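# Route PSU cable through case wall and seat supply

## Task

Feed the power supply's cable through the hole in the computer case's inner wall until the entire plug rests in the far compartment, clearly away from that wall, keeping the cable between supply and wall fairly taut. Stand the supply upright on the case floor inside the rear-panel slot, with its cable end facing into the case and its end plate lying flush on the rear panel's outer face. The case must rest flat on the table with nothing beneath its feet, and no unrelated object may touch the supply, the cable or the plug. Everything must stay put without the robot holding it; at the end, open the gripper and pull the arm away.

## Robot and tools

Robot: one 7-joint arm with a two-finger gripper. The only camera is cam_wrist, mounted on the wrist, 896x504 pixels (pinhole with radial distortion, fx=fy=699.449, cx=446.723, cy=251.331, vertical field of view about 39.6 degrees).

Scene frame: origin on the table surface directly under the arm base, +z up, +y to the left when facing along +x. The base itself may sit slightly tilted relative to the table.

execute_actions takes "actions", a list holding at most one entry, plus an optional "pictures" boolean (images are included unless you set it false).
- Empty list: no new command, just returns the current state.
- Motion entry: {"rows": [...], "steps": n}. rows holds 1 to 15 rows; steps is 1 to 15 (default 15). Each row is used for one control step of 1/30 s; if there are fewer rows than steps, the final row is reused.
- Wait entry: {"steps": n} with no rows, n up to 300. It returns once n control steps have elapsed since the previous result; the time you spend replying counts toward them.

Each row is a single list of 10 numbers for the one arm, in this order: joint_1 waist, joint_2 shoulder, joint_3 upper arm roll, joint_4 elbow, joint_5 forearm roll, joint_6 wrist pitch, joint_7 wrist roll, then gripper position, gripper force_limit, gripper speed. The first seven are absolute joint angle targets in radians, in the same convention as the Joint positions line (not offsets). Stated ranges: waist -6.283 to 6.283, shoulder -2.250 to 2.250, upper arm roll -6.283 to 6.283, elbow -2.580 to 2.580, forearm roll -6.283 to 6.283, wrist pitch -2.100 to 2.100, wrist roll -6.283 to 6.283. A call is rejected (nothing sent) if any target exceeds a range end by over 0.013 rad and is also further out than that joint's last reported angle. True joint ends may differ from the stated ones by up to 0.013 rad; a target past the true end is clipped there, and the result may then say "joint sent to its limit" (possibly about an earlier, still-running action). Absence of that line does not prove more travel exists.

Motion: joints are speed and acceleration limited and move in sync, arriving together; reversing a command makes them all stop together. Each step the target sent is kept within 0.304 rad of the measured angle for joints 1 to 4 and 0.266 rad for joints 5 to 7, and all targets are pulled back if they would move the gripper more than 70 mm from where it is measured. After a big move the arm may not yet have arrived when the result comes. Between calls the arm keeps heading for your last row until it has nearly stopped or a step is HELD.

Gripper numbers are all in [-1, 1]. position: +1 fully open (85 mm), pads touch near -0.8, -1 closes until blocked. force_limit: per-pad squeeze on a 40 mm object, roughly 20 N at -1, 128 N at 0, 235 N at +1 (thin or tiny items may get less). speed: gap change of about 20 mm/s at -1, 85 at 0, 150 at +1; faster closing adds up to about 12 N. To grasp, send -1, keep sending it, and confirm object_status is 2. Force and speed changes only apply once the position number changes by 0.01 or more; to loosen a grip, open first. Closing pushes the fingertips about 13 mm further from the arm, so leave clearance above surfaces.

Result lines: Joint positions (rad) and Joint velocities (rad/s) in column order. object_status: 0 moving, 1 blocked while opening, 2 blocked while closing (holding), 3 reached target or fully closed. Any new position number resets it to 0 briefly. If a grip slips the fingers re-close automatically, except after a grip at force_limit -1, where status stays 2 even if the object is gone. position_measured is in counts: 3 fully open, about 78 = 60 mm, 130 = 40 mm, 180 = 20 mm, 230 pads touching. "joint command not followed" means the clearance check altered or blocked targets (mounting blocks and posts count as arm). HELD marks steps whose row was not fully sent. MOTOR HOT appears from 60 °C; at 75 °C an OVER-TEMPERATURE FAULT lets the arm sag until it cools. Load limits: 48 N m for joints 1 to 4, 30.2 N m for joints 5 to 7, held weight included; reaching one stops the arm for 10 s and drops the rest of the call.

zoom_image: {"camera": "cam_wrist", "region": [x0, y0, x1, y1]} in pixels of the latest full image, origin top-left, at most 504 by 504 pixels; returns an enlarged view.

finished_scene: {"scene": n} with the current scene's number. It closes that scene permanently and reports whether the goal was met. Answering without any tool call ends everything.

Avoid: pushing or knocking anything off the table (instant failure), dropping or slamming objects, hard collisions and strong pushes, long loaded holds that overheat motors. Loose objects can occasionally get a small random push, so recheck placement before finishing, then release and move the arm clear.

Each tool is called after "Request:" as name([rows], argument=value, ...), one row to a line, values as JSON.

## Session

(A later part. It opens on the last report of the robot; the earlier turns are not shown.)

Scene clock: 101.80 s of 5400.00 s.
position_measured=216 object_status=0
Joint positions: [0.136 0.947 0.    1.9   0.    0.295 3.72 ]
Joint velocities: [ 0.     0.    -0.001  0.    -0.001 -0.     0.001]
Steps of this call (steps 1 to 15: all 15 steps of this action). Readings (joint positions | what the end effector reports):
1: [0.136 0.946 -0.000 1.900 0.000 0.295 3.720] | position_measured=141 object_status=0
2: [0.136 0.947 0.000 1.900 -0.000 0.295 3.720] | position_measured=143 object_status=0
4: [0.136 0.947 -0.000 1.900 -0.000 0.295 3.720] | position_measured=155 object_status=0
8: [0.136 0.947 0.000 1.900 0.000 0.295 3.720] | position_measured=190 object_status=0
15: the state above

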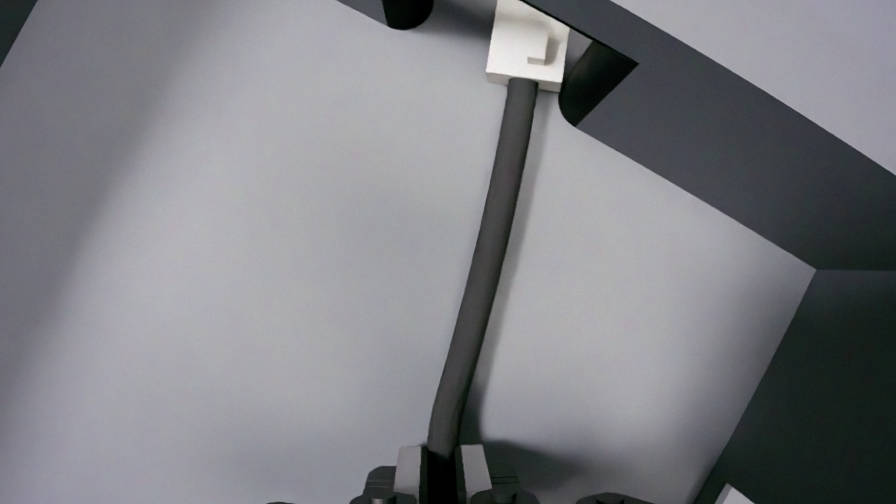

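Request:
execute_actions([
  {"rows":[[0.15,0.958,0,1.752,0,0.432,3.42,-1,-0.6,0.3]]},
], pictures=false)

Request:
execute_actions([
  {"rows":[[0.17,0.961,0,1.745,0,0.436,3.42,-1,-0.6,0.3],[0.18,0.963,0,1.741,0,0.438,3.42,-1,-0.6,0.3],[0.19,0.965,0,1.737,0,0.44,3.42,-1,-0.6,0.3],[0.2,0.967,0,1.733,0,0.442,3.42,-1,-0.6,0.3],[0.21,0.969,0,1.729,0,0.444,3.42,-1,-0.6,0.3],[0.22,0.971,0,1.725,0,0.446,3.42,-1,-0.6,0.3],[0.23,0.973,0,1.721,0,0.448,3.42,-1,-0.6,0.3],[0.24,0.975,0,1.717,0,0.45,3.42,-1,-0.6,0.3],[0.25,0.977,0,1.713,0,0.452,3.42,-1,-0.6,0.3],[0.265,0.985,0,1.705,0,0.452,3.42,-1,-0.6,0.3]]},
])

Request:
execute_actions([
  {"rows":[[0.265,0.985,0,1.705,0,0.452,3.42,-0.3,-0.6,-0.3]]},
])

Scene clock: 107.70 s of 5400.00 s.
position_measured=216 object_status=2
Joint positions: [0.15  0.957 0.    1.752 0.    0.432 3.42 ]
Joint velocities: [ 0.002  0.006 -0.    -0.002 -0.     0.004 -0.001]
Steps of this call (steps 1 to 15: the robot went on to your last target; steps 16 to 90: nothing new was sent; then 2.40 s passed at rest; steps 91 to 105: all 15 steps of this action). Readings (joint positions | what the end effector reports):
91: [0.136 0.947 0.000 1.899 0.000 0.296 3.719] | position_measured=216 object_status=2
92: [0.137 0.948 -0.000 1.895 -0.000 0.300 3.711] | position_measured=216 object_status=2
94: [0.139 0.951 -0.000 1.870 -0.000 0.324 3.666] | position_measured=216 object_status=2
98: [0.146 0.956 0.000 1.794 0.000 0.394 3.508] | position_measured=216 object_status=2
105: the state above

Scene clock: 108.20 s of 5400.00 s.
position_measured=216 object_status=2
Joint positions: [ 0.261  0.984 -0.001  1.706 -0.001  0.452  3.42 ]
Joint velocities: [ 0.017  0.006 -0.023 -0.006 -0.005  0.001  0.001]
Steps of this call (steps 1 to 15: all 15 steps of this action). Readings (joint positions | what the end effector reports):
1: [0.151 0.958 0.000 1.752 0.000 0.432 3.420] | position_measured=216 object_status=2
2: [0.157 0.959 -0.001 1.750 -0.000 0.433 3.420] | position_measured=216 object_status=2
4: [0.180 0.963 -0.002 1.742 -0.000 0.438 3.420] | position_measured=216 object_status=2
8: [0.222 0.972 -0.000 1.725 -0.000 0.446 3.420] | position_measured=216 object_status=2
15: the state above

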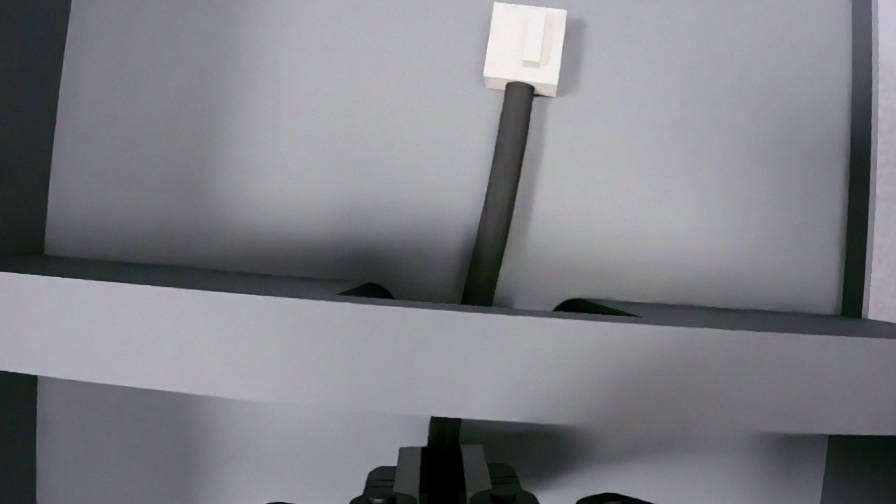

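Scene clock: 108.70 s of 5400.00 s.
position_measured=167 object_status=0
Joint positions: [0.265 0.985 0.    1.705 0.    0.452 3.42 ]
Joint velocities: [ 0.    -0.     0.001  0.     0.001 -0.001  0.001]
Steps of this call (steps 1 to 15: all 15 steps of this action). Readings (joint positions | what the end effector reports):
1: [0.262 0.985 -0.001 1.706 -0.001 0.452 3.420] | position_measured=216 object_status=0
2: [0.262 0.985 -0.001 1.705 -0.001 0.452 3.420] | position_measured=216 object_status=0
4: [0.263 0.985 -0.001 1.705 -0.000 0.452 3.420] | position_measured=207 object_status=0
8: [0.265 0.985 0.000 1.705 0.000 0.452 3.420] | position_measured=186 object_status=0
15: the state above

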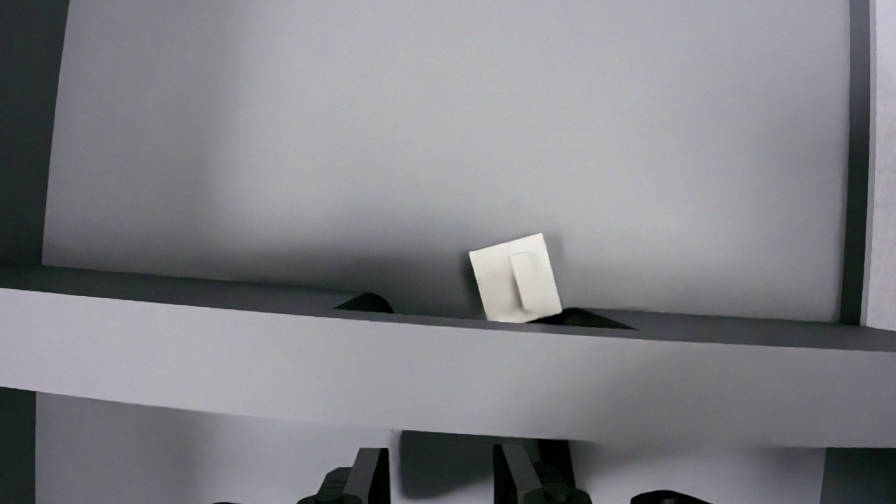

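Request:
execute_actions([
  {"rows":[[0.25,0.66,0,1.7,0,0.78,3.32,-0.3,-0.6,0]]},
], pictures=false)

Request:
execute_actions([
  {"rows":[[-0.443,0.7956,0,1.3637,0,1.032,2.527,1,0,0]]},
])

Request:
execute_actions([
  {"steps":35},
])

Scene clock: 116.40 s of 5400.00 s.
position_measured=167 object_status=3
Joint positions: [ 0.251  0.673 -0.     1.699 -0.     0.77   3.323]
Joint velocities: [-0.01  -0.247 -0.001 -0.004 -0.001  0.31  -0.087]
Steps of this call (steps 1 to 15: the robot went on to your last target; steps 16 to 90: nothing new was sent; then 4.20 s passed at rest; steps 91 to 105: all 15 steps of this action). Readings (joint positions | what the end effector reports):
91: [0.265 0.984 0.000 1.705 0.000 0.452 3.420] | position_measured=167 object_status=3
92: [0.265 0.979 0.000 1.706 0.000 0.457 3.418] | position_measured=167 object_status=3
94: [0.263 0.951 0.000 1.706 0.000 0.479 3.410] | position_measured=167 object_status=3
98: [0.258 0.840 -0.000 1.703 0.000 0.581 3.376] | position_measured=167 object_status=3
105: the state above

Scene clock: 116.90 s of 5400.00 s.
position_measured=75 object_status=0
Joint positions: [-0.092  0.757  0.001  1.459  0.     0.966  3.023]
Joint velocities: [-0.863  0.123 -0.003 -0.323 -0.001  0.218 -0.758]
Steps of this call (steps 1 to 15: all 15 steps of this action). Readings (joint positions | what the end effector reports):
1: [0.249 0.668 0.000 1.698 0.000 0.778 3.320] | position_measured=167 object_status=0
2: [0.243 0.668 0.002 1.693 0.001 0.788 3.315] | position_measured=166 object_status=0
4: [0.214 0.676 0.003 1.668 0.001 0.818 3.291] | position_measured=156 object_status=0
8: [0.108 0.715 0.002 1.572 0.001 0.890 3.199] | position_measured=127 object_status=0
15: the state above

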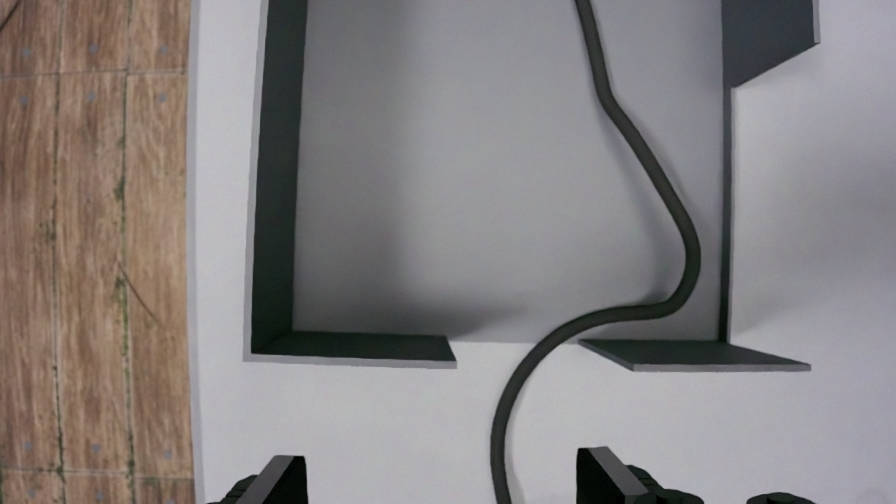

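Scene clock: 118.07 s of 5400.00 s.
position_measured=3 object_status=3
Joint positions: [-0.443  0.796 -0.     1.364 -0.     1.032  2.527]
Joint velocities: [-0.    -0.     0.001  0.     0.    -0.     0.001]
Steps of this call (steps 1 to 30: the robot went on to your last target; steps 31 to 35: nothing new was sent). Readings (joint positions | what the end effector reports):
1: [-0.120 0.760 0.001 1.449 0.000 0.973 2.998] | position_measured=67 object_status=0
2: [-0.149 0.764 0.001 1.440 0.000 0.979 2.973] | position_measured=60 object_status=0
4: [-0.207 0.770 0.001 1.424 0.000 0.990 2.921] | position_measured=45 object_status=0
8: [-0.318 0.782 -0.000 1.395 -0.000 1.010 2.782] | position_measured=15 object_status=0
35: the state above
The arm was judged still, so your last target was given up. Only a new action makes it travel on or press farther. Fingers that are still opening or closing keep moving.

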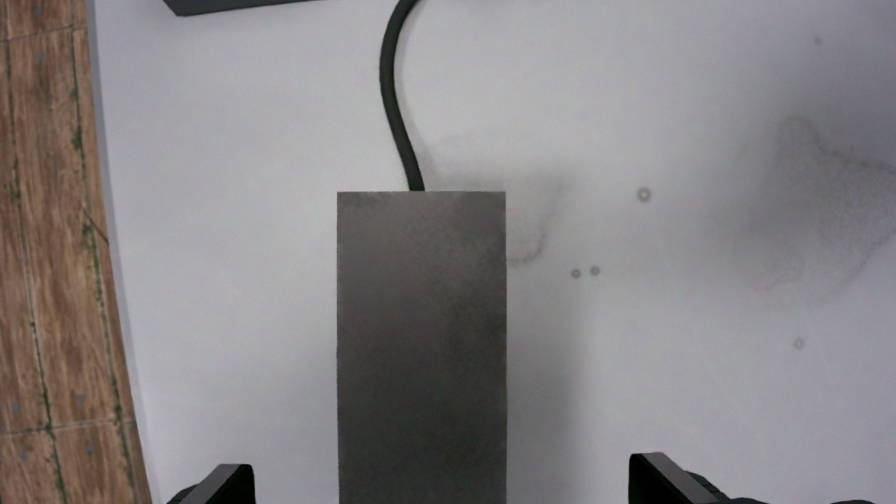

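Request:
execute_actions([
  {"rows":[[-0.443,0.93,0,1.411,0,0.85,2.527,1,0,0]]},
])

Scene clock: 121.13 s of 5400.00 s.
position_measured=3 object_status=3
Joint positions: [-0.443  0.929  0.     1.411  0.     0.85   2.527]
Joint velocities: [ 0.001  0.011 -0.    -0.001 -0.    -0.    -0.001]
Steps of this call (steps 1 to 77: nothing new was sent; steps 78 to 92: all 15 steps of this action). Readings (joint positions | what the end effector reports):
78: [-0.443 0.797 0.000 1.364 -0.000 1.031 2.527] | position_measured=3 object_status=3
79: [-0.443 0.801 0.000 1.365 -0.000 1.025 2.527] | position_measured=3 object_status=3
81: [-0.443 0.828 0.000 1.373 0.000 0.991 2.527] | position_measured=3 object_status=3
85: [-0.443 0.911 -0.000 1.405 -0.000 0.876 2.527] | position_measured=3 object_status=3
92: the state above

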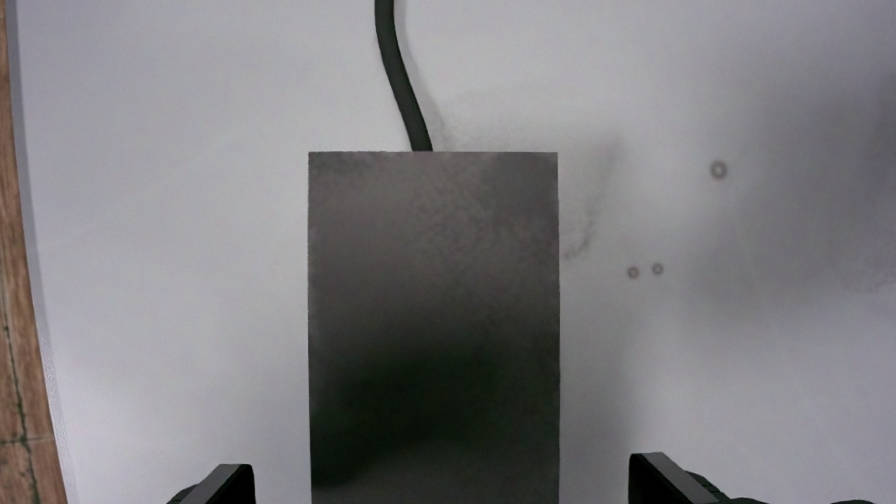

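Request:
execute_actions([
  {"rows":[[-0.443,1.0319,0,1.414,0,0.746,2.527,1,0,0]]},
], pictures=false)

Request:
execute_actions([
  {"rows":[[-0.443,1.0319,0,1.414,0,0.746,2.527,-1,0,0]]},
], pictures=false)

Request:
execute_actions([
  {"rows":[[-0.443,1.025,0,1.414,0,0.753,2.527,-1,0,0],[-0.443,1.02,0,1.414,0,0.758,2.527,-1,0,0],[-0.443,1.015,0,1.414,0,0.763,2.527,-1,0,0],[-0.443,1.01,0,1.414,0,0.768,2.527,-1,0,0],[-0.443,1.0,0,1.414,0,0.778,2.527,-1,0,0]],"steps":12},
])

Scene clock: 125.93 s of 5400.00 s.
position_measured=3 object_status=3
Joint positions: [-0.443  1.031  0.     1.414  0.     0.746  2.527]
Joint velocities: [-0.     0.008 -0.001 -0.001 -0.     0.     0.001]
Steps of this call (steps 1 to 15: the robot went on to your last target; steps 16 to 90: nothing new was sent; then 1.30 s passed at rest; steps 91 to 105: all 15 steps of this action). Readings (joint positions | what the end effector reports):
91: [-0.443 0.931 0.000 1.411 -0.000 0.849 2.527] | position_measured=3 object_status=3
92: [-0.443 0.936 0.000 1.410 -0.000 0.845 2.527] | position_measured=3 object_status=3
94: [-0.443 0.963 0.000 1.410 0.000 0.819 2.527] | position_measured=3 object_status=3
98: [-0.443 1.025 -0.000 1.415 -0.000 0.752 2.527] | position_measured=3 object_status=3
105: the state above

Scene clock: 126.43 s of 5400.00 s.
position_measured=66 object_status=0
Joint positions: [-0.443  1.03   0.     1.414  0.     0.746  2.527]
Joint velocities: [-0.     0.     0.001  0.    -0.    -0.001 -0.001]
Steps of this call (steps 1 to 15: all 15 steps of this action). Readings (joint positions | what the end effector reports):
1: [-0.443 1.031 0.000 1.414 0.000 0.746 2.527] | position_measured=3 object_status=0
2: [-0.443 1.031 0.000 1.414 -0.000 0.746 2.527] | position_measured=4 object_status=0
4: [-0.443 1.032 -0.000 1.414 0.000 0.746 2.527] | position_measured=14 object_status=0
8: [-0.443 1.032 -0.000 1.414 0.000 0.746 2.527] | position_measured=43 object_status=0
15: the state above

Scene clock: 126.83 s of 5400.00 s.
position_measured=66 object_status=2
Joint positions: [-0.443  1.001  0.     1.414  0.     0.778  2.527]
Joint velocities: [-0.    -0.007  0.     0.003  0.     0.003  0.   ]
Steps of this call (steps 1 to 12: all 12 steps of this action). Readings (joint positions | what the end effector reports):
1: [-0.443 1.029 0.000 1.414 0.000 0.746 2.527] | position_measured=66 object_status=0
2: [-0.443 1.027 0.000 1.415 0.000 0.750 2.527] | position_measured=66 object_status=2
4: [-0.443 1.020 -0.000 1.416 0.000 0.761 2.527] | position_measured=66 object_status=2
8: [-0.443 1.003 0.000 1.414 0.000 0.778 2.527] | position_measured=66 object_status=2
12: the state above

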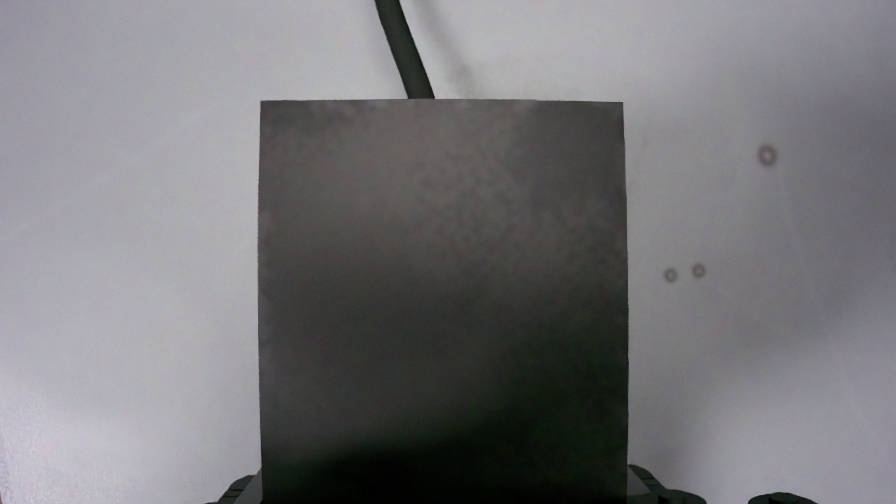

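Request:
execute_actions([
  {"rows":[[-0.426,0.993,0,1.431,0,0.767,2.554,-1,0,0],[-0.41,0.986,0,1.449,0,0.756,2.581,-1,0,0],[-0.393,0.979,0,1.466,0,0.746,2.607,-1,0,0],[-0.377,0.972,0,1.483,0,0.736,2.634,-1,0,0],[-0.36,0.965,0,1.5,0,0.726,2.661,-1,0,0],[-0.344,0.958,0,1.518,0,0.715,2.688,-1,0,0],[-0.327,0.951,0,1.535,0,0.705,2.715,-1,0,0],[-0.311,0.944,0,1.552,0,0.695,2.741,-1,0,0],[-0.294,0.937,0,1.57,0,0.684,2.768,-1,0,0],[-0.278,0.93,0,1.587,0,0.674,2.795,-1,0,0]]},
], pictures=false)

Request:
execute_actions([
  {"steps":10},
])

Scene clock: 130.63 s of 5400.00 s.
position_measured=66 object_status=2
Joint positions: [-0.281  0.933  0.003  1.587  0.001  0.675  2.795]
Joint velocities: [ 0.025 -0.008 -0.05   0.02  -0.028 -0.021  0.015]
Steps of this call (steps 1 to 15: the robot went on to your last target; steps 16 to 90: nothing new was sent; then 0.30 s passed at rest; steps 91 to 105: all 15 steps of this action). Readings (joint positions | what the end effector reports):
91: [-0.442 1.000 -0.000 1.415 -0.000 0.777 2.528] | position_measured=66 object_status=2
92: [-0.436 0.997 -0.002 1.419 -0.001 0.774 2.535] | position_measured=66 object_status=2
94: [-0.412 0.986 -0.005 1.443 -0.002 0.758 2.572] | position_measured=66 object_status=2
98: [-0.349 0.960 0.000 1.510 0.000 0.719 2.676] | position_measured=66 object_status=2
105: the state above

Scene clock: 130.97 s of 5400.00 s.
position_measured=66 object_status=2
Joint positions: [-0.278  0.93   0.     1.587  0.     0.674  2.795]
Joint velocities: [ 0.001 -0.001 -0.001  0.     0.    -0.001 -0.   ]
Steps of this call (steps 1 to 10: the robot went on to your last target). Readings (joint positions | what the end effector reports):
1: [-0.280 0.933 0.002 1.587 0.001 0.675 2.795] | position_measured=66 object_status=2
2: [-0.280 0.932 0.001 1.587 0.000 0.674 2.795] | position_measured=66 object_status=2
4: [-0.279 0.931 -0.000 1.587 -0.000 0.674 2.795] | position_measured=66 object_status=2
8: [-0.278 0.930 0.000 1.587 0.000 0.674 2.795] | position_measured=66 object_status=2
10: the state above

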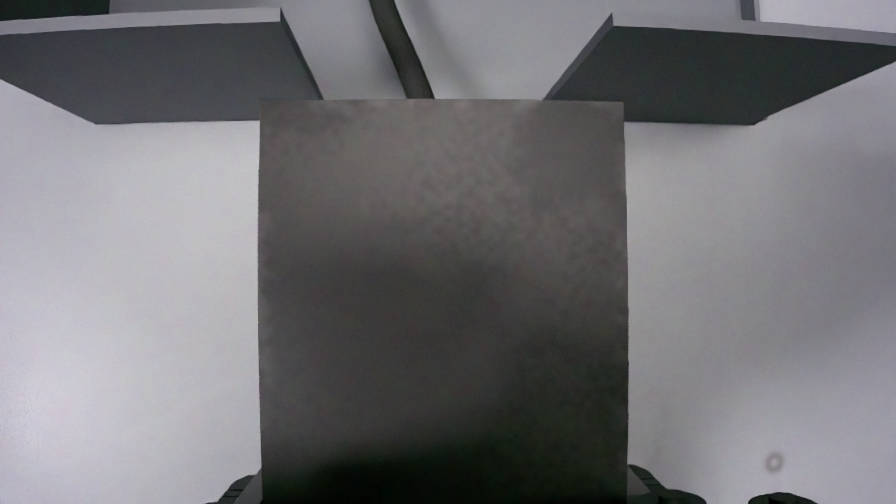

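Request:
execute_actions([
  {"rows":[[-0.278,0.935,0,1.587,0,0.669,2.795,-1,0,0],[-0.278,0.94,0,1.587,0,0.664,2.795,-1,0,0],[-0.278,0.945,0,1.587,0,0.659,2.795,-1,0,0],[-0.278,0.95,0,1.586,0,0.655,2.795,-1,0,0],[-0.278,0.954,0,1.586,0,0.651,2.795,-1,0,0],[-0.278,0.958,0,1.586,0,0.647,2.795,-1,0,0],[-0.278,0.961,0,1.586,0,0.644,2.795,-1,0,0],[-0.278,0.964,0,1.585,0,0.642,2.795,-1,0,0],[-0.278,0.967,0,1.585,0,0.639,2.795,-1,0,0]]},
], pictures=false)

Request:
execute_actions([
  {"rows":[[-0.278,0.967,0,1.585,0,0.639,2.795,1,0,0]],"steps":12},
])

Request:
execute_actions([
  {"rows":[[-0.278,0.76,0,1.555,0,0.876,2.795,1,0,0]]},
], pictures=false)

Request:
execute_actions([
  {"rows":[[0.2,0.2,0,1.6,0,1.34,4.913,1,0,0]]},
], pictures=false)

Request:
execute_actions([
  {"steps":56},
])

Scene clock: 138.17 s of 5400.00 s.
position_measured=66 object_status=2
Joint positions: [-0.278  0.967 -0.     1.585  0.     0.639  2.795]
Joint velocities: [-0.     0.003 -0.    -0.001 -0.001 -0.001 -0.   ]
Steps of this call (steps 1 to 15: the robot went on to your last target; steps 16 to 90: nothing new was sent; then 3.70 s passed at rest; steps 91 to 105: all 15 steps of this action). Readings (joint positions | what the end effector reports):
91: [-0.278 0.931 -0.000 1.587 0.000 0.673 2.795] | position_measured=66 object_status=2
92: [-0.278 0.935 -0.000 1.586 -0.000 0.670 2.795] | position_measured=66 object_status=2
94: [-0.278 0.944 -0.000 1.586 0.000 0.661 2.795] | position_measured=66 object_status=2
98: [-0.278 0.960 -0.000 1.586 0.000 0.645 2.795] | position_measured=66 object_status=2
105: the state above

Scene clock: 138.57 s of 5400.00 s.
position_measured=5 object_status=0
Joint positions: [-0.278  0.966 -0.     1.585 -0.     0.639  2.795]
Joint velocities: [-0.     0.006 -0.001  0.001  0.    -0.     0.   ]
Steps of this call (steps 1 to 12: all 12 steps of this action). Readings (joint positions | what the end effector reports):
1: [-0.278 0.967 -0.000 1.585 0.000 0.639 2.795] | position_measured=66 object_status=0
2: [-0.278 0.967 -0.000 1.585 -0.000 0.639 2.795] | position_measured=66 object_status=0
4: [-0.278 0.965 -0.000 1.584 -0.000 0.639 2.795] | position_measured=55 object_status=0
8: [-0.278 0.965 0.000 1.584 0.000 0.639 2.795] | position_measured=27 object_status=0
12: the state above

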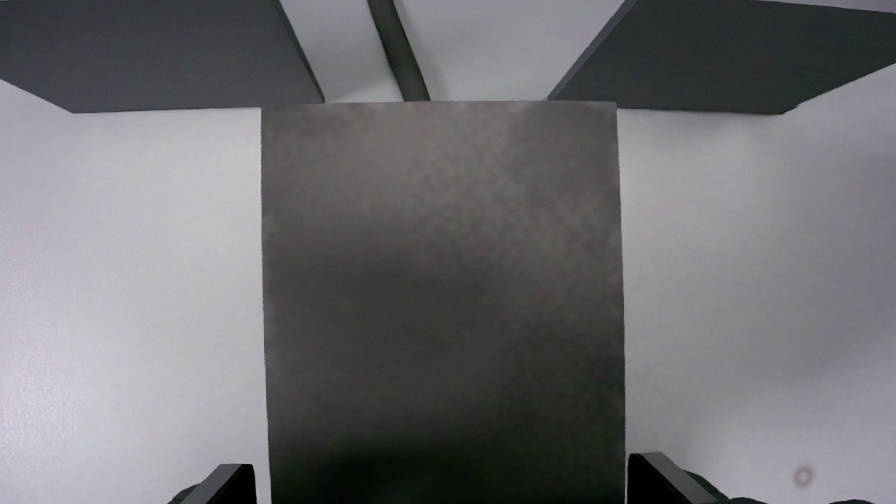

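Scene clock: 139.07 s of 5400.00 s.
position_measured=3 object_status=3
Joint positions: [-0.278  0.764  0.     1.555  0.     0.876  2.795]
Joint velocities: [-0.    -0.028 -0.002  0.01  -0.     0.005  0.001]
Steps of this call (steps 1 to 15: all 15 steps of this action). Readings (joint positions | what the end effector reports):
1: [-0.278 0.966 -0.000 1.585 0.000 0.640 2.795] | position_measured=4 object_status=0
2: [-0.278 0.961 -0.000 1.585 -0.000 0.645 2.795] | position_measured=4 object_status=0
4: [-0.278 0.933 -0.000 1.582 -0.000 0.674 2.795] | position_measured=3 object_status=0
8: [-0.278 0.828 -0.000 1.565 -0.000 0.794 2.795] | position_measured=3 object_status=0
15: the state above

Scene clock: 139.57 s of 5400.00 s.
position_measured=3 object_status=3
Joint positions: [0.012 0.458 0.    1.584 0.    1.134 3.055]
Joint velocities: [ 0.586 -0.811 -0.002  0.046 -0.003  0.65   0.727]
Steps of this call (steps 1 to 15: all 15 steps of this action). Readings (joint positions | what the end effector reports):
1: [-0.277 0.762 -0.000 1.555 -0.000 0.876 2.795] | position_measured=3 object_status=3
2: [-0.271 0.756 -0.002 1.556 -0.001 0.880 2.799] | position_measured=3 object_status=3
4: [-0.243 0.728 -0.003 1.560 -0.001 0.902 2.821] | position_measured=3 object_status=3
8: [-0.147 0.634 -0.001 1.571 -0.000 0.982 2.902] | position_measured=3 object_status=3
15: the state above

Scene clock: 141.43 s of 5400.00 s.
position_measured=3 object_status=3
Joint positions: [0.2   0.2   0.    1.6   0.    1.34  4.913]
Joint velocities: [ 0.     0.    -0.001  0.    -0.    -0.    -0.   ]
Steps of this call (steps 1 to 56: the robot went on to your last target). Readings (joint positions | what the end effector reports):
1: [0.032 0.431 0.000 1.586 0.000 1.155 3.081] | position_measured=3 object_status=3
2: [0.052 0.404 0.000 1.587 0.000 1.177 3.109] | position_measured=3 object_status=3
4: [0.092 0.349 0.000 1.591 0.000 1.221 3.177] | position_measured=3 object_status=3
8: [0.149 0.269 0.001 1.595 0.001 1.288 3.338] | position_measured=3 object_status=3
56: the state above

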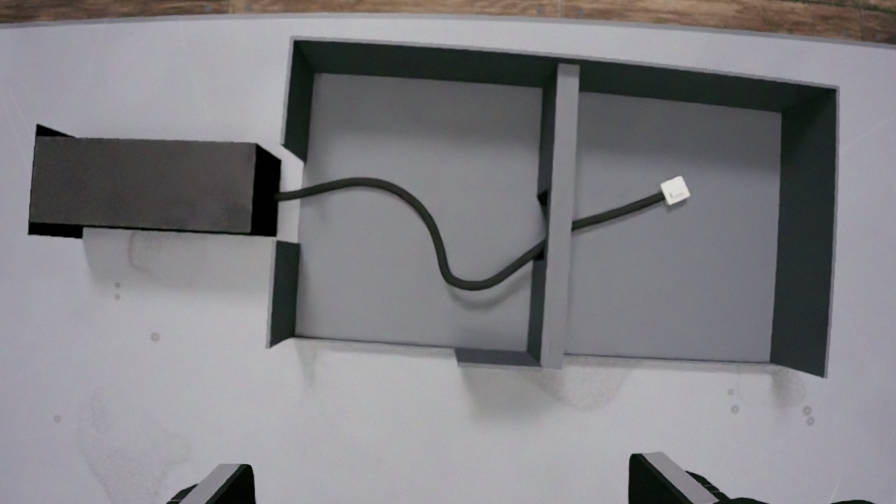

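Request:
execute_actions([
  {"rows":[[-0.278,0.76,0,1.555,0,0.876,2.805,1,0,0]]},
], pictures=false)

Request:
execute_actions([
  {"steps":50},
], pictures=false)

Request:
execute_actions([
  {"rows":[[-0.278,0.967,0,1.585,0,0.639,2.805,1,0,0]]},
], pictures=false)

Request:
execute_actions([
  {"rows":[[-0.278,0.967,0,1.585,0,0.639,2.805,-1,0,0.2]]},
], pictures=false)

Request:
execute_actions([
  {"rows":[[-0.278,0.96,0,1.585,0,0.646,2.8,-1,0,0.2],[-0.278,0.95,0,1.585,0,0.656,2.8,-1,0,0.2],[-0.278,0.94,0,1.585,0,0.666,2.8,-1,0,0.2],[-0.278,0.93,0,1.585,0,0.676,2.8,-1,0,0.2],[-0.275,0.92,0,1.587,0,0.685,2.8,-1,0,0.2],[-0.27,0.91,0,1.589,0,0.693,2.803,-1,0,0.2],[-0.26,0.895,0,1.592,0,0.705,2.813,-1,0,0.2],[-0.25,0.882,0,1.597,0,0.713,2.823,-1,0,0.2]]},
])

Scene clock: 149.47 s of 5400.00 s.
position_measured=3 object_status=3
Joint positions: [-0.092  0.508  0.     1.568  0.     1.078  4.65 ]
Joint velocities: [-0.572  0.795  0.005 -0.047  0.004 -0.638 -0.722]
Steps of this call (steps 1 to 30: the robot went on to your last target; steps 31 to 90: nothing new was sent; then 4.53 s passed at rest; steps 91 to 105: all 15 steps of this action). Readings (joint positions | what the end effector reports):
91: [0.199 0.201 0.000 1.600 0.000 1.340 4.913] | position_measured=3 object_status=3
92: [0.192 0.206 0.001 1.599 0.001 1.336 4.909] | position_measured=3 object_status=3
94: [0.163 0.234 0.002 1.595 0.001 1.314 4.887] | position_measured=3 object_status=3
98: [0.066 0.331 0.001 1.582 0.001 1.231 4.804] | position_measured=3 object_status=3
105: the state above

Scene clock: 151.13 s of 5400.00 s.
position_measured=3 object_status=3
Joint positions: [-0.278  0.76   0.     1.555 -0.     0.876  2.805]
Joint velocities: [-0.     0.001  0.    -0.     0.001 -0.001 -0.009]
Steps of this call (steps 1 to 50: the robot went on to your last target). Readings (joint positions | what the end effector reports):
1: [-0.111 0.535 0.001 1.566 0.000 1.057 4.624] | position_measured=3 object_status=3
2: [-0.130 0.561 0.001 1.565 0.000 1.036 4.596] | position_measured=3 object_status=3
4: [-0.169 0.613 0.001 1.562 0.000 0.993 4.529] | position_measured=3 object_status=3
8: [-0.227 0.692 -0.001 1.559 -0.000 0.928 4.368] | position_measured=3 object_status=3
50: the state above

Scene clock: 151.63 s of 5400.00 s.
position_measured=3 object_status=3
Joint positions: [-0.278  0.963 -0.     1.585 -0.     0.639  2.805]
Joint velocities: [ 0.001  0.028  0.001 -0.01  -0.    -0.008  0.   ]
Steps of this call (steps 1 to 15: all 15 steps of this action). Readings (joint positions | what the end effector reports):
1: [-0.278 0.761 0.000 1.555 -0.000 0.875 2.805] | position_measured=3 object_status=3
2: [-0.278 0.766 0.000 1.555 -0.000 0.870 2.805] | position_measured=3 object_status=3
4: [-0.278 0.794 0.000 1.558 0.000 0.841 2.805] | position_measured=3 object_status=3
8: [-0.278 0.899 0.000 1.574 0.000 0.721 2.805] | position_measured=3 object_status=3
15: the state above

Scene clock: 152.13 s of 5400.00 s.
position_measured=66 object_status=0
Joint positions: [-0.278  0.965 -0.     1.586 -0.     0.64   2.805]
Joint velocities: [ 0.    -0.     0.     0.     0.    -0.     0.001]
Steps of this call (steps 1 to 15: all 15 steps of this action). Readings (joint positions | what the end effector reports):
1: [-0.278 0.964 -0.000 1.585 0.000 0.639 2.805] | position_measured=3 object_status=0
2: [-0.278 0.965 0.000 1.585 0.000 0.639 2.805] | position_measured=4 object_status=0
4: [-0.278 0.966 0.000 1.585 0.000 0.639 2.805] | position_measured=16 object_status=0
8: [-0.278 0.967 -0.000 1.585 -0.000 0.639 2.805] | position_measured=49 object_status=0
15: the state above

Scene clock: 152.63 s of 5400.00 s.
position_measured=66 object_status=2
Joint positions: [-0.251  0.883  0.     1.597 -0.     0.713  2.823]
Joint velocities: [ 0.001 -0.01  -0.014  0.004 -0.006 -0.001  0.001]
Steps of this call (steps 1 to 15: all 15 steps of this action). Readings (joint positions | what the end effector reports):
1: [-0.278 0.964 -0.000 1.586 0.000 0.641 2.805] | position_measured=66 object_status=2
2: [-0.278 0.961 -0.000 1.587 0.000 0.644 2.802] | position_measured=66 object_status=2
4: [-0.278 0.948 -0.000 1.588 0.000 0.659 2.800] | position_measured=66 object_status=2
8: [-0.266 0.907 -0.002 1.590 -0.001 0.695 2.805] | position_measured=66 object_status=2
15: the state above

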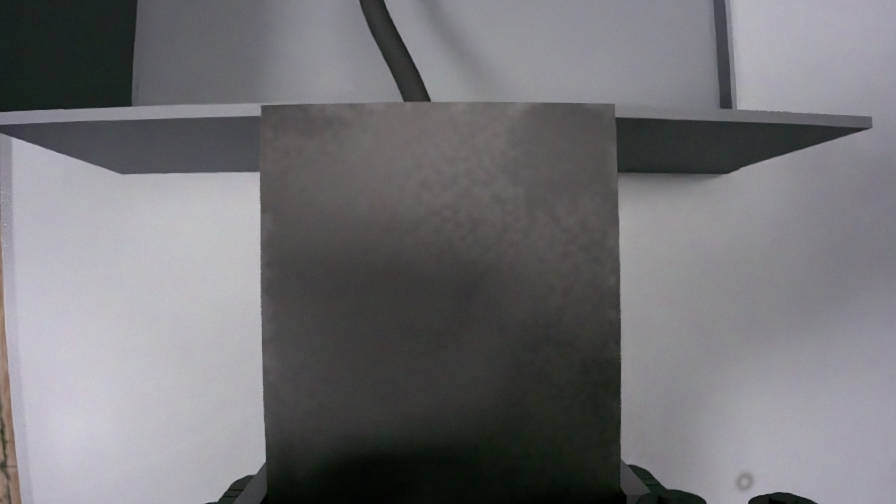

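Request:
execute_actions([
  {"rows":[[-0.246,0.88,0,1.603,0,0.709,2.82,-1,0,0.2],[-0.242,0.879,0,1.605,0,0.708,2.824,-1,0,0.2],[-0.238,0.878,0,1.607,0,0.707,2.828,-1,0,0.2],[-0.234,0.878,0,1.609,0,0.705,2.832,-1,0,0.2],[-0.23,0.877,0,1.611,0,0.704,2.836,-1,0,0.2],[-0.226,0.876,0,1.613,0,0.703,2.84,-1,0,0.2],[-0.222,0.876,0,1.615,0,0.701,2.844,-1,0,0.2],[-0.218,0.875,0,1.617,0,0.7,2.848,-1,0,0.2],[-0.214,0.874,0,1.619,0,0.699,2.852,-1,0,0.2],[-0.21,0.873,0,1.621,0,0.698,2.856,-1,0,0.2]]},
])

Scene clock: 156.90 s of 5400.00 s.
position_measured=66 object_status=2
Joint positions: [-0.213  0.874  0.     1.622  0.     0.698  2.856]
Joint velocities: [ 0.039 -0.003  0.017  0.003 -0.005  0.008 -0.003]
Steps of this call (steps 1 to 15: the robot went on to your last target; steps 16 to 90: nothing new was sent; then 0.77 s passed at rest; steps 91 to 105: all 15 steps of this action). Readings (joint positions | what the end effector reports):
91: [-0.249 0.882 -0.000 1.598 -0.000 0.712 2.823] | position_measured=66 object_status=2
92: [-0.246 0.880 -0.001 1.601 -0.001 0.710 2.822] | position_measured=66 object_status=2
94: [-0.239 0.878 -0.001 1.606 -0.000 0.707 2.827] | position_measured=66 object_status=2
98: [-0.228 0.875 -0.007 1.613 -0.005 0.700 2.843] | position_measured=66 object_status=2
105: the state above

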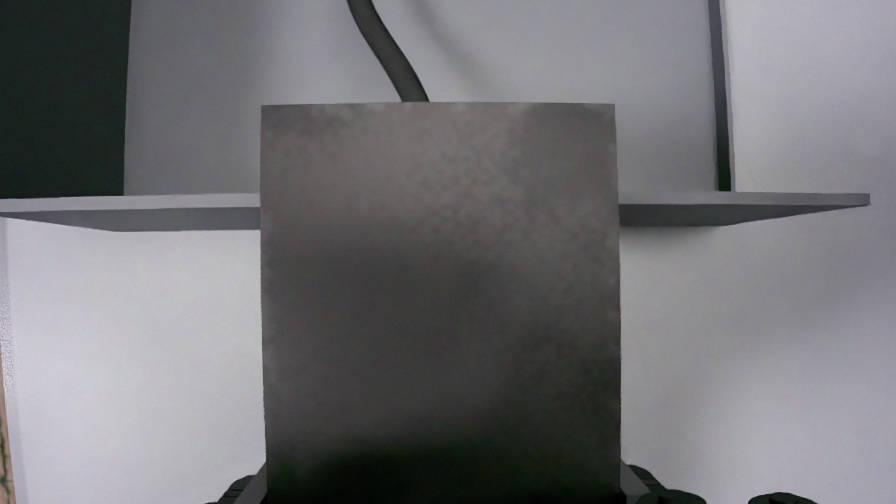

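Request:
execute_actions([
  {"rows":[[-0.202,0.871,0,1.626,0,0.695,2.864,-1,0,0.2],[-0.194,0.869,0,1.63,0,0.693,2.872,-1,0,0.2],[-0.186,0.867,0,1.634,0,0.691,2.88,-1,0,0.2],[-0.178,0.865,0,1.637,0,0.69,2.888,-1,0,0.2],[-0.17,0.863,0,1.64,0,0.689,2.896,-1,0,0.2],[-0.162,0.861,0,1.643,0,0.688,2.904,-1,0,0.2],[-0.154,0.859,0,1.646,0,0.687,2.912,-1,0,0.2],[-0.146,0.857,0,1.648,0,0.687,2.92,-1,0,0.2],[-0.138,0.855,0,1.65,0,0.687,2.928,-1,0,0.2],[-0.13,0.854,0,1.652,0,0.686,2.936,-1,0,0.2],[-0.122,0.853,0,1.654,0,0.685,2.944,-1,0,0.2],[-0.114,0.852,0,1.656,0,0.684,2.952,-1,0,0.2],[-0.106,0.851,0,1.658,0,0.683,2.96,-1,0,0.2]]},
])

Request:
execute_actions([
  {"rows":[[-0.098,0.851,0,1.66,0,0.681,2.968,-1,0,0.2],[-0.09,0.85,0,1.662,0,0.68,2.976,-1,0,0.2],[-0.082,0.85,0,1.663,0,0.679,2.984,-1,0,0.2],[-0.074,0.849,0,1.665,0,0.678,2.992,-1,0,0.2],[-0.066,0.849,0,1.666,0,0.677,3.0,-1,0,0.2],[-0.058,0.848,0,1.668,0,0.676,3.008,-1,0,0.2],[-0.05,0.848,0,1.669,0,0.675,3.016,-1,0,0.2],[-0.042,0.848,0,1.67,0,0.674,3.024,-1,0,0.2],[-0.034,0.847,0,1.671,0,0.674,3.032,-1,0,0.2],[-0.026,0.847,0,1.672,0,0.673,3.04,-1,0,0.2],[-0.018,0.847,0,1.673,0,0.672,3.048,-1,0,0.2],[-0.01,0.847,0,1.673,0,0.672,3.056,-1,0,0.2]]},
])

Scene clock: 164.10 s of 5400.00 s.
position_measured=66 object_status=2
Joint positions: [-0.11   0.852  0.     1.659  0.     0.684  2.959]
Joint velocities: [ 0.027 -0.002  0.053  0.019  0.031 -0.001  0.061]
Steps of this call (steps 1 to 15: the robot went on to your last target; steps 16 to 90: nothing new was sent; then 3.70 s passed at rest; steps 91 to 105: all 15 steps of this action). Readings (joint positions | what the end effector reports):
91: [-0.209 0.873 -0.001 1.622 -0.001 0.698 2.856] | position_measured=66 object_status=2
92: [-0.204 0.872 -0.003 1.625 -0.002 0.696 2.861] | position_measured=66 object_status=2
94: [-0.190 0.868 -0.003 1.632 -0.001 0.692 2.875] | position_measured=66 object_status=2
98: [-0.159 0.861 -0.001 1.644 -0.001 0.688 2.907] | position_measured=66 object_status=2
105: the state above

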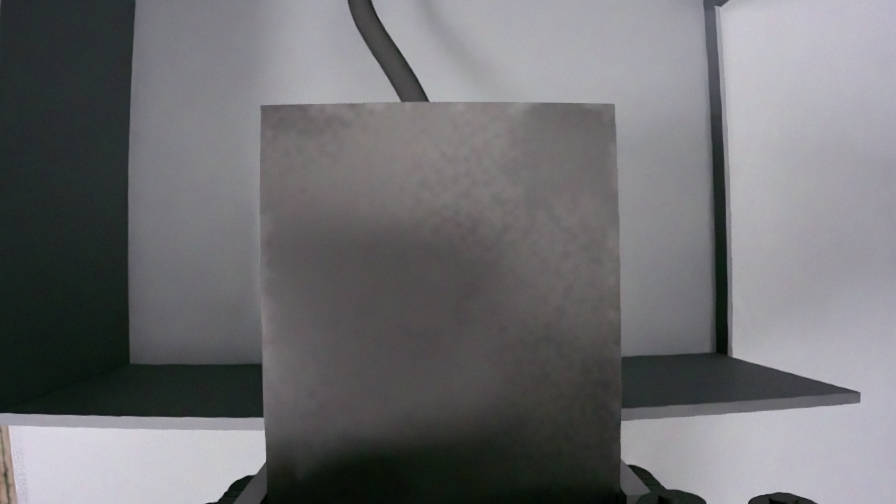

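Scene clock: 164.60 s of 5400.00 s.
position_measured=66 object_status=2
Joint positions: [-0.014  0.848  0.001  1.675  0.001  0.673  3.056]
Joint velocities: [ 0.023  0.005 -0.011 -0.001 -0.012 -0.004  0.015]
Steps of this call (steps 1 to 15: all 15 steps of this action). Readings (joint positions | what the end effector reports):
1: [-0.108 0.852 0.001 1.659 0.000 0.684 2.960] | position_measured=66 object_status=2
2: [-0.102 0.852 -0.001 1.660 -0.001 0.682 2.965] | position_measured=66 object_status=2
4: [-0.088 0.851 -0.003 1.663 -0.001 0.680 2.979] | position_measured=66 object_status=2
8: [-0.059 0.846 -0.005 1.669 -0.003 0.678 3.011] | position_measured=66 object_status=2
15: the state above

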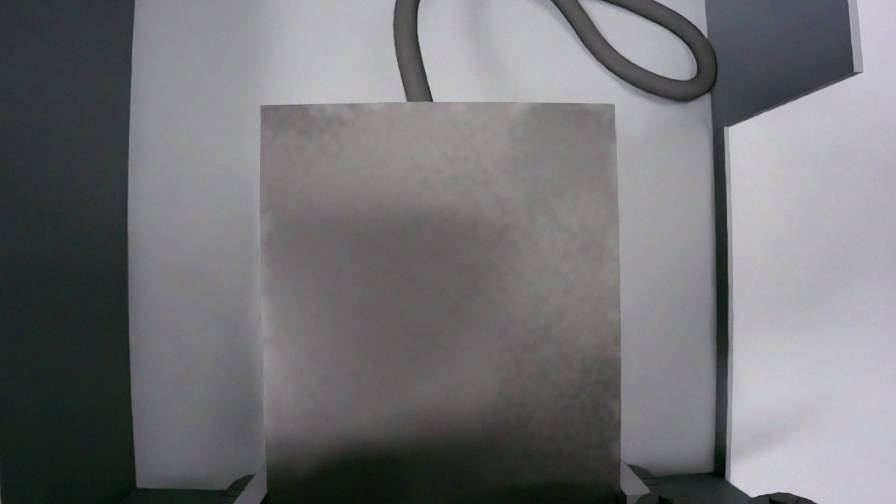

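Request:
execute_actions([
  {"rows":[[-0.005,0.855,0,1.674,0,0.663,3.07,-1,0,0.2],[-0.005,0.862,0,1.675,0,0.655,3.07,-1,0,0.2],[-0.005,0.869,0,1.675,0,0.648,3.07,-1,0,0.2],[-0.005,0.876,0,1.676,0,0.64,3.07,-1,0,0.2],[-0.005,0.883,0,1.676,0,0.633,3.07,-1,0,0.2],[-0.005,0.89,0,1.677,0,0.625,3.07,-1,0,0.2],[-0.005,0.896,0,1.677,0,0.619,3.07,-1,0,0.2],[-0.005,0.902,0,1.678,0,0.612,3.07,-1,0,0.2],[-0.005,0.907,0,1.678,0,0.607,3.07,-1,0,0.2],[-0.005,0.911,0,1.678,0,0.603,3.07,-1,0,0.2],[-0.005,0.915,0,1.678,0,0.599,3.07,-1,0,0.2],[-0.005,0.918,0,1.678,0,0.596,3.07,-1,0,0.2],[-0.005,0.921,0,1.678,0,0.593,3.07,-1,0,0.2]]},
], pictures=false)

Request:
execute_actions([
  {"steps":8},
])

Scene clock: 171.43 s of 5400.00 s.
position_measured=66 object_status=2
Joint positions: [-0.006  0.921 -0.001  1.68  -0.     0.594  3.07 ]
Joint velocities: [ 0.001  0.004  0.    -0.003 -0.001 -0.015  0.003]
Steps of this call (steps 1 to 15: the robot went on to your last target; steps 16 to 90: nothing new was sent; then 3.33 s passed at rest; steps 91 to 105: all 15 steps of this action). Readings (joint positions | what the end effector reports):
91: [-0.010 0.849 -0.001 1.675 -0.000 0.673 3.057] | position_measured=66 object_status=2
92: [-0.007 0.853 -0.002 1.675 -0.001 0.668 3.064] | position_measured=66 object_status=2
94: [-0.006 0.867 -0.000 1.676 0.000 0.653 3.070] | position_measured=66 object_status=2
98: [-0.006 0.894 -0.001 1.678 -0.000 0.623 3.070] | position_measured=66 object_status=2
105: the state above

Scene clock: 171.70 s of 5400.00 s.
position_measured=66 object_status=2
Joint positions: [-0.006  0.922 -0.001  1.679 -0.     0.594  3.07 ]
Joint velocities: [ 0.     0.001  0.001 -0.    -0.    -0.001  0.001]
Steps of this call (steps 1 to 8: the robot went on to your last target). Readings (joint positions | what the end effector reports):
1: [-0.006 0.921 -0.001 1.680 -0.000 0.594 3.070] | position_measured=66 object_status=2
2: [-0.006 0.921 -0.001 1.679 -0.000 0.594 3.070] | position_measured=66 object_status=2
4: [-0.006 0.921 -0.001 1.679 -0.000 0.594 3.070] | position_measured=66 object_status=2
8: the state above

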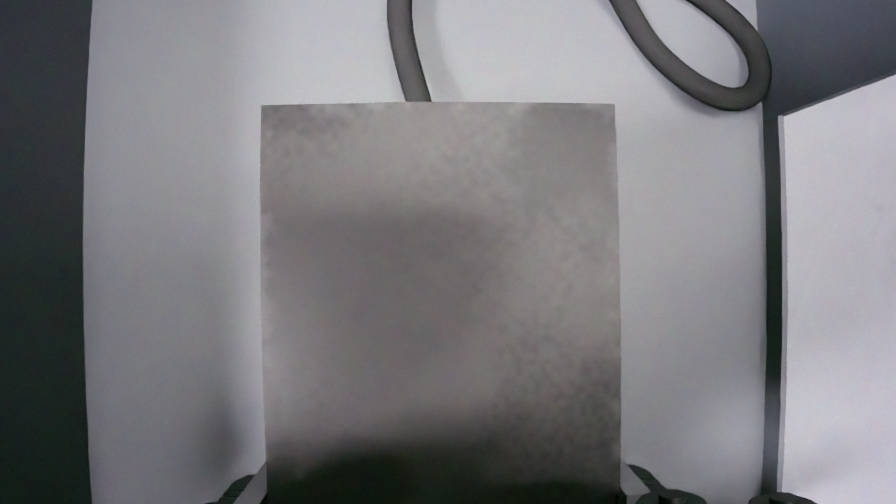

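Request:
execute_actions([
  {"rows":[[-0.005,0.922,0,1.68,0,0.59,3.07,-1,0,0.2],[-0.005,0.924,0,1.683,0,0.586,3.07,-1,0,0.2],[-0.005,0.926,0,1.684,0,0.583,3.07,-1,0,0.2]],"steps":10},
], pictures=false)

Request:
execute_actions([
  {"rows":[[-0.005,0.926,0,1.684,0,0.583,3.07,1,0,0]],"steps":12},
])

Request:
execute_actions([
  {"rows":[[-0.005,0.7,0,1.645,0,0.84,3.07,1,0,0]]},
], pictures=false)

Request:
execute_actions([
  {"rows":[[0.3,0.5,0,1.4,0,1.24,3.4416,1,0,0]]},
], pictures=false)

Request:
execute_actions([
  {"steps":20},
])

Scene clock: 177.27 s of 5400.00 s.
position_measured=66 object_status=2
Joint positions: [-0.006  0.926 -0.001  1.684 -0.     0.583  3.07 ]
Joint velocities: [-0.001  0.001  0.001 -0.    -0.    -0.001  0.002]
Steps of this call (steps 1 to 15: the robot went on to your last target; steps 16 to 90: nothing new was sent; then 2.23 s passed at rest; steps 91 to 100: all 10 steps of this action). Readings (joint positions | what the end effector reports):
91: [-0.006 0.922 -0.001 1.680 -0.000 0.593 3.070] | position_measured=66 object_status=2
92: [-0.006 0.923 -0.001 1.681 -0.000 0.590 3.070] | position_measured=66 object_status=2
94: [-0.006 0.926 -0.001 1.683 -0.000 0.584 3.070] | position_measured=66 object_status=2
98: [-0.006 0.926 -0.001 1.684 -0.000 0.583 3.070] | position_measured=66 object_status=2
100: the state above

Scene clock: 177.67 s of 5400.00 s.
position_measured=5 object_status=0
Joint positions: [-0.005  0.926  0.     1.684 -0.     0.583  3.07 ]
Joint velocities: [ 0.     0.003 -0.     0.001  0.     0.001  0.002]
Steps of this call (steps 1 to 12: all 12 steps of this action). Readings (joint positions | what the end effector reports):
1: [-0.006 0.926 -0.001 1.684 -0.000 0.583 3.070] | position_measured=66 object_status=0
2: [-0.006 0.926 -0.001 1.684 -0.000 0.583 3.070] | position_measured=66 object_status=0
4: [-0.006 0.925 -0.000 1.684 -0.000 0.583 3.070] | position_measured=55 object_status=0
8: [-0.005 0.925 0.000 1.684 0.000 0.583 3.070] | position_measured=27 object_status=0
12: the state above

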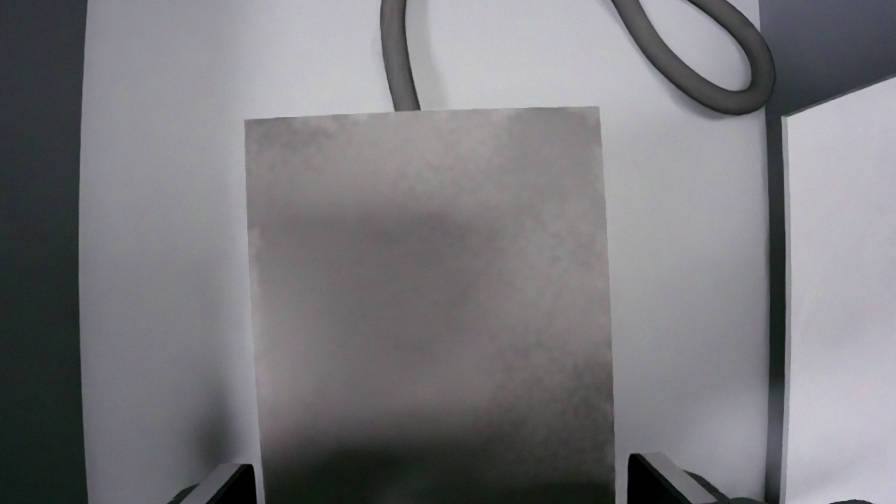

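Scene clock: 178.17 s of 5400.00 s.
position_measured=3 object_status=3
Joint positions: [-0.005  0.704  0.     1.644  0.     0.84   3.07 ]
Joint velocities: [-0.    -0.031 -0.003  0.013  0.     0.011  0.001]
Steps of this call (steps 1 to 15: all 15 steps of this action). Readings (joint positions | what the end effector reports):
1: [-0.005 0.925 -0.000 1.684 0.000 0.584 3.070] | position_measured=4 object_status=0
2: [-0.005 0.920 -0.000 1.684 -0.000 0.589 3.070] | position_measured=4 object_status=0
4: [-0.005 0.892 -0.000 1.680 -0.000 0.618 3.070] | position_measured=3 object_status=0
8: [-0.005 0.784 -0.000 1.660 -0.000 0.739 3.070] | position_measured=3 object_status=0
15: the state above

Scene clock: 178.67 s of 5400.00 s.
position_measured=3 object_status=3
Joint positions: [0.274 0.517 0.001 1.419 0.001 1.201 3.408]
Joint velocities: [ 0.42  -0.314  0.044 -0.397  0.021  0.776  0.681]
Steps of this call (steps 1 to 15: all 15 steps of this action). Readings (joint positions | what the end effector reports):
1: [-0.004 0.703 -0.000 1.644 -0.000 0.840 3.070] | position_measured=3 object_status=3
2: [0.002 0.699 -0.002 1.641 -0.001 0.845 3.074] | position_measured=3 object_status=3
4: [0.031 0.681 -0.003 1.621 -0.001 0.867 3.096] | position_measured=3 object_status=3
8: [0.122 0.621 -0.001 1.548 -0.000 0.959 3.189] | position_measured=3 object_status=3
15: the state above

Scene clock: 179.33 s of 5400.00 s.
position_measured=3 object_status=3
Joint positions: [0.3   0.5   0.    1.4   0.    1.24  3.442]
Joint velocities: [ 0.001 -0.001 -0.     0.    -0.     0.001  0.002]
Steps of this call (steps 1 to 20: the robot went on to your last target). Readings (joint positions | what the end effector reports):
1: [0.285 0.508 0.002 1.408 0.001 1.222 3.426] | position_measured=3 object_status=3
2: [0.291 0.504 0.003 1.402 0.002 1.234 3.437] | position_measured=3 object_status=3
4: [0.294 0.502 0.002 1.400 0.001 1.239 3.441] | position_measured=3 object_status=3
8: [0.298 0.501 0.000 1.400 0.000 1.240 3.442] | position_measured=3 object_status=3
20: the state above

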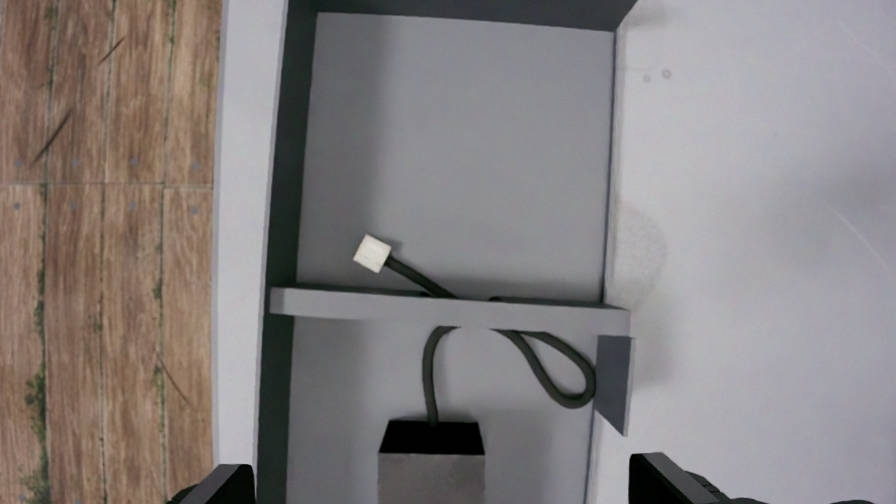

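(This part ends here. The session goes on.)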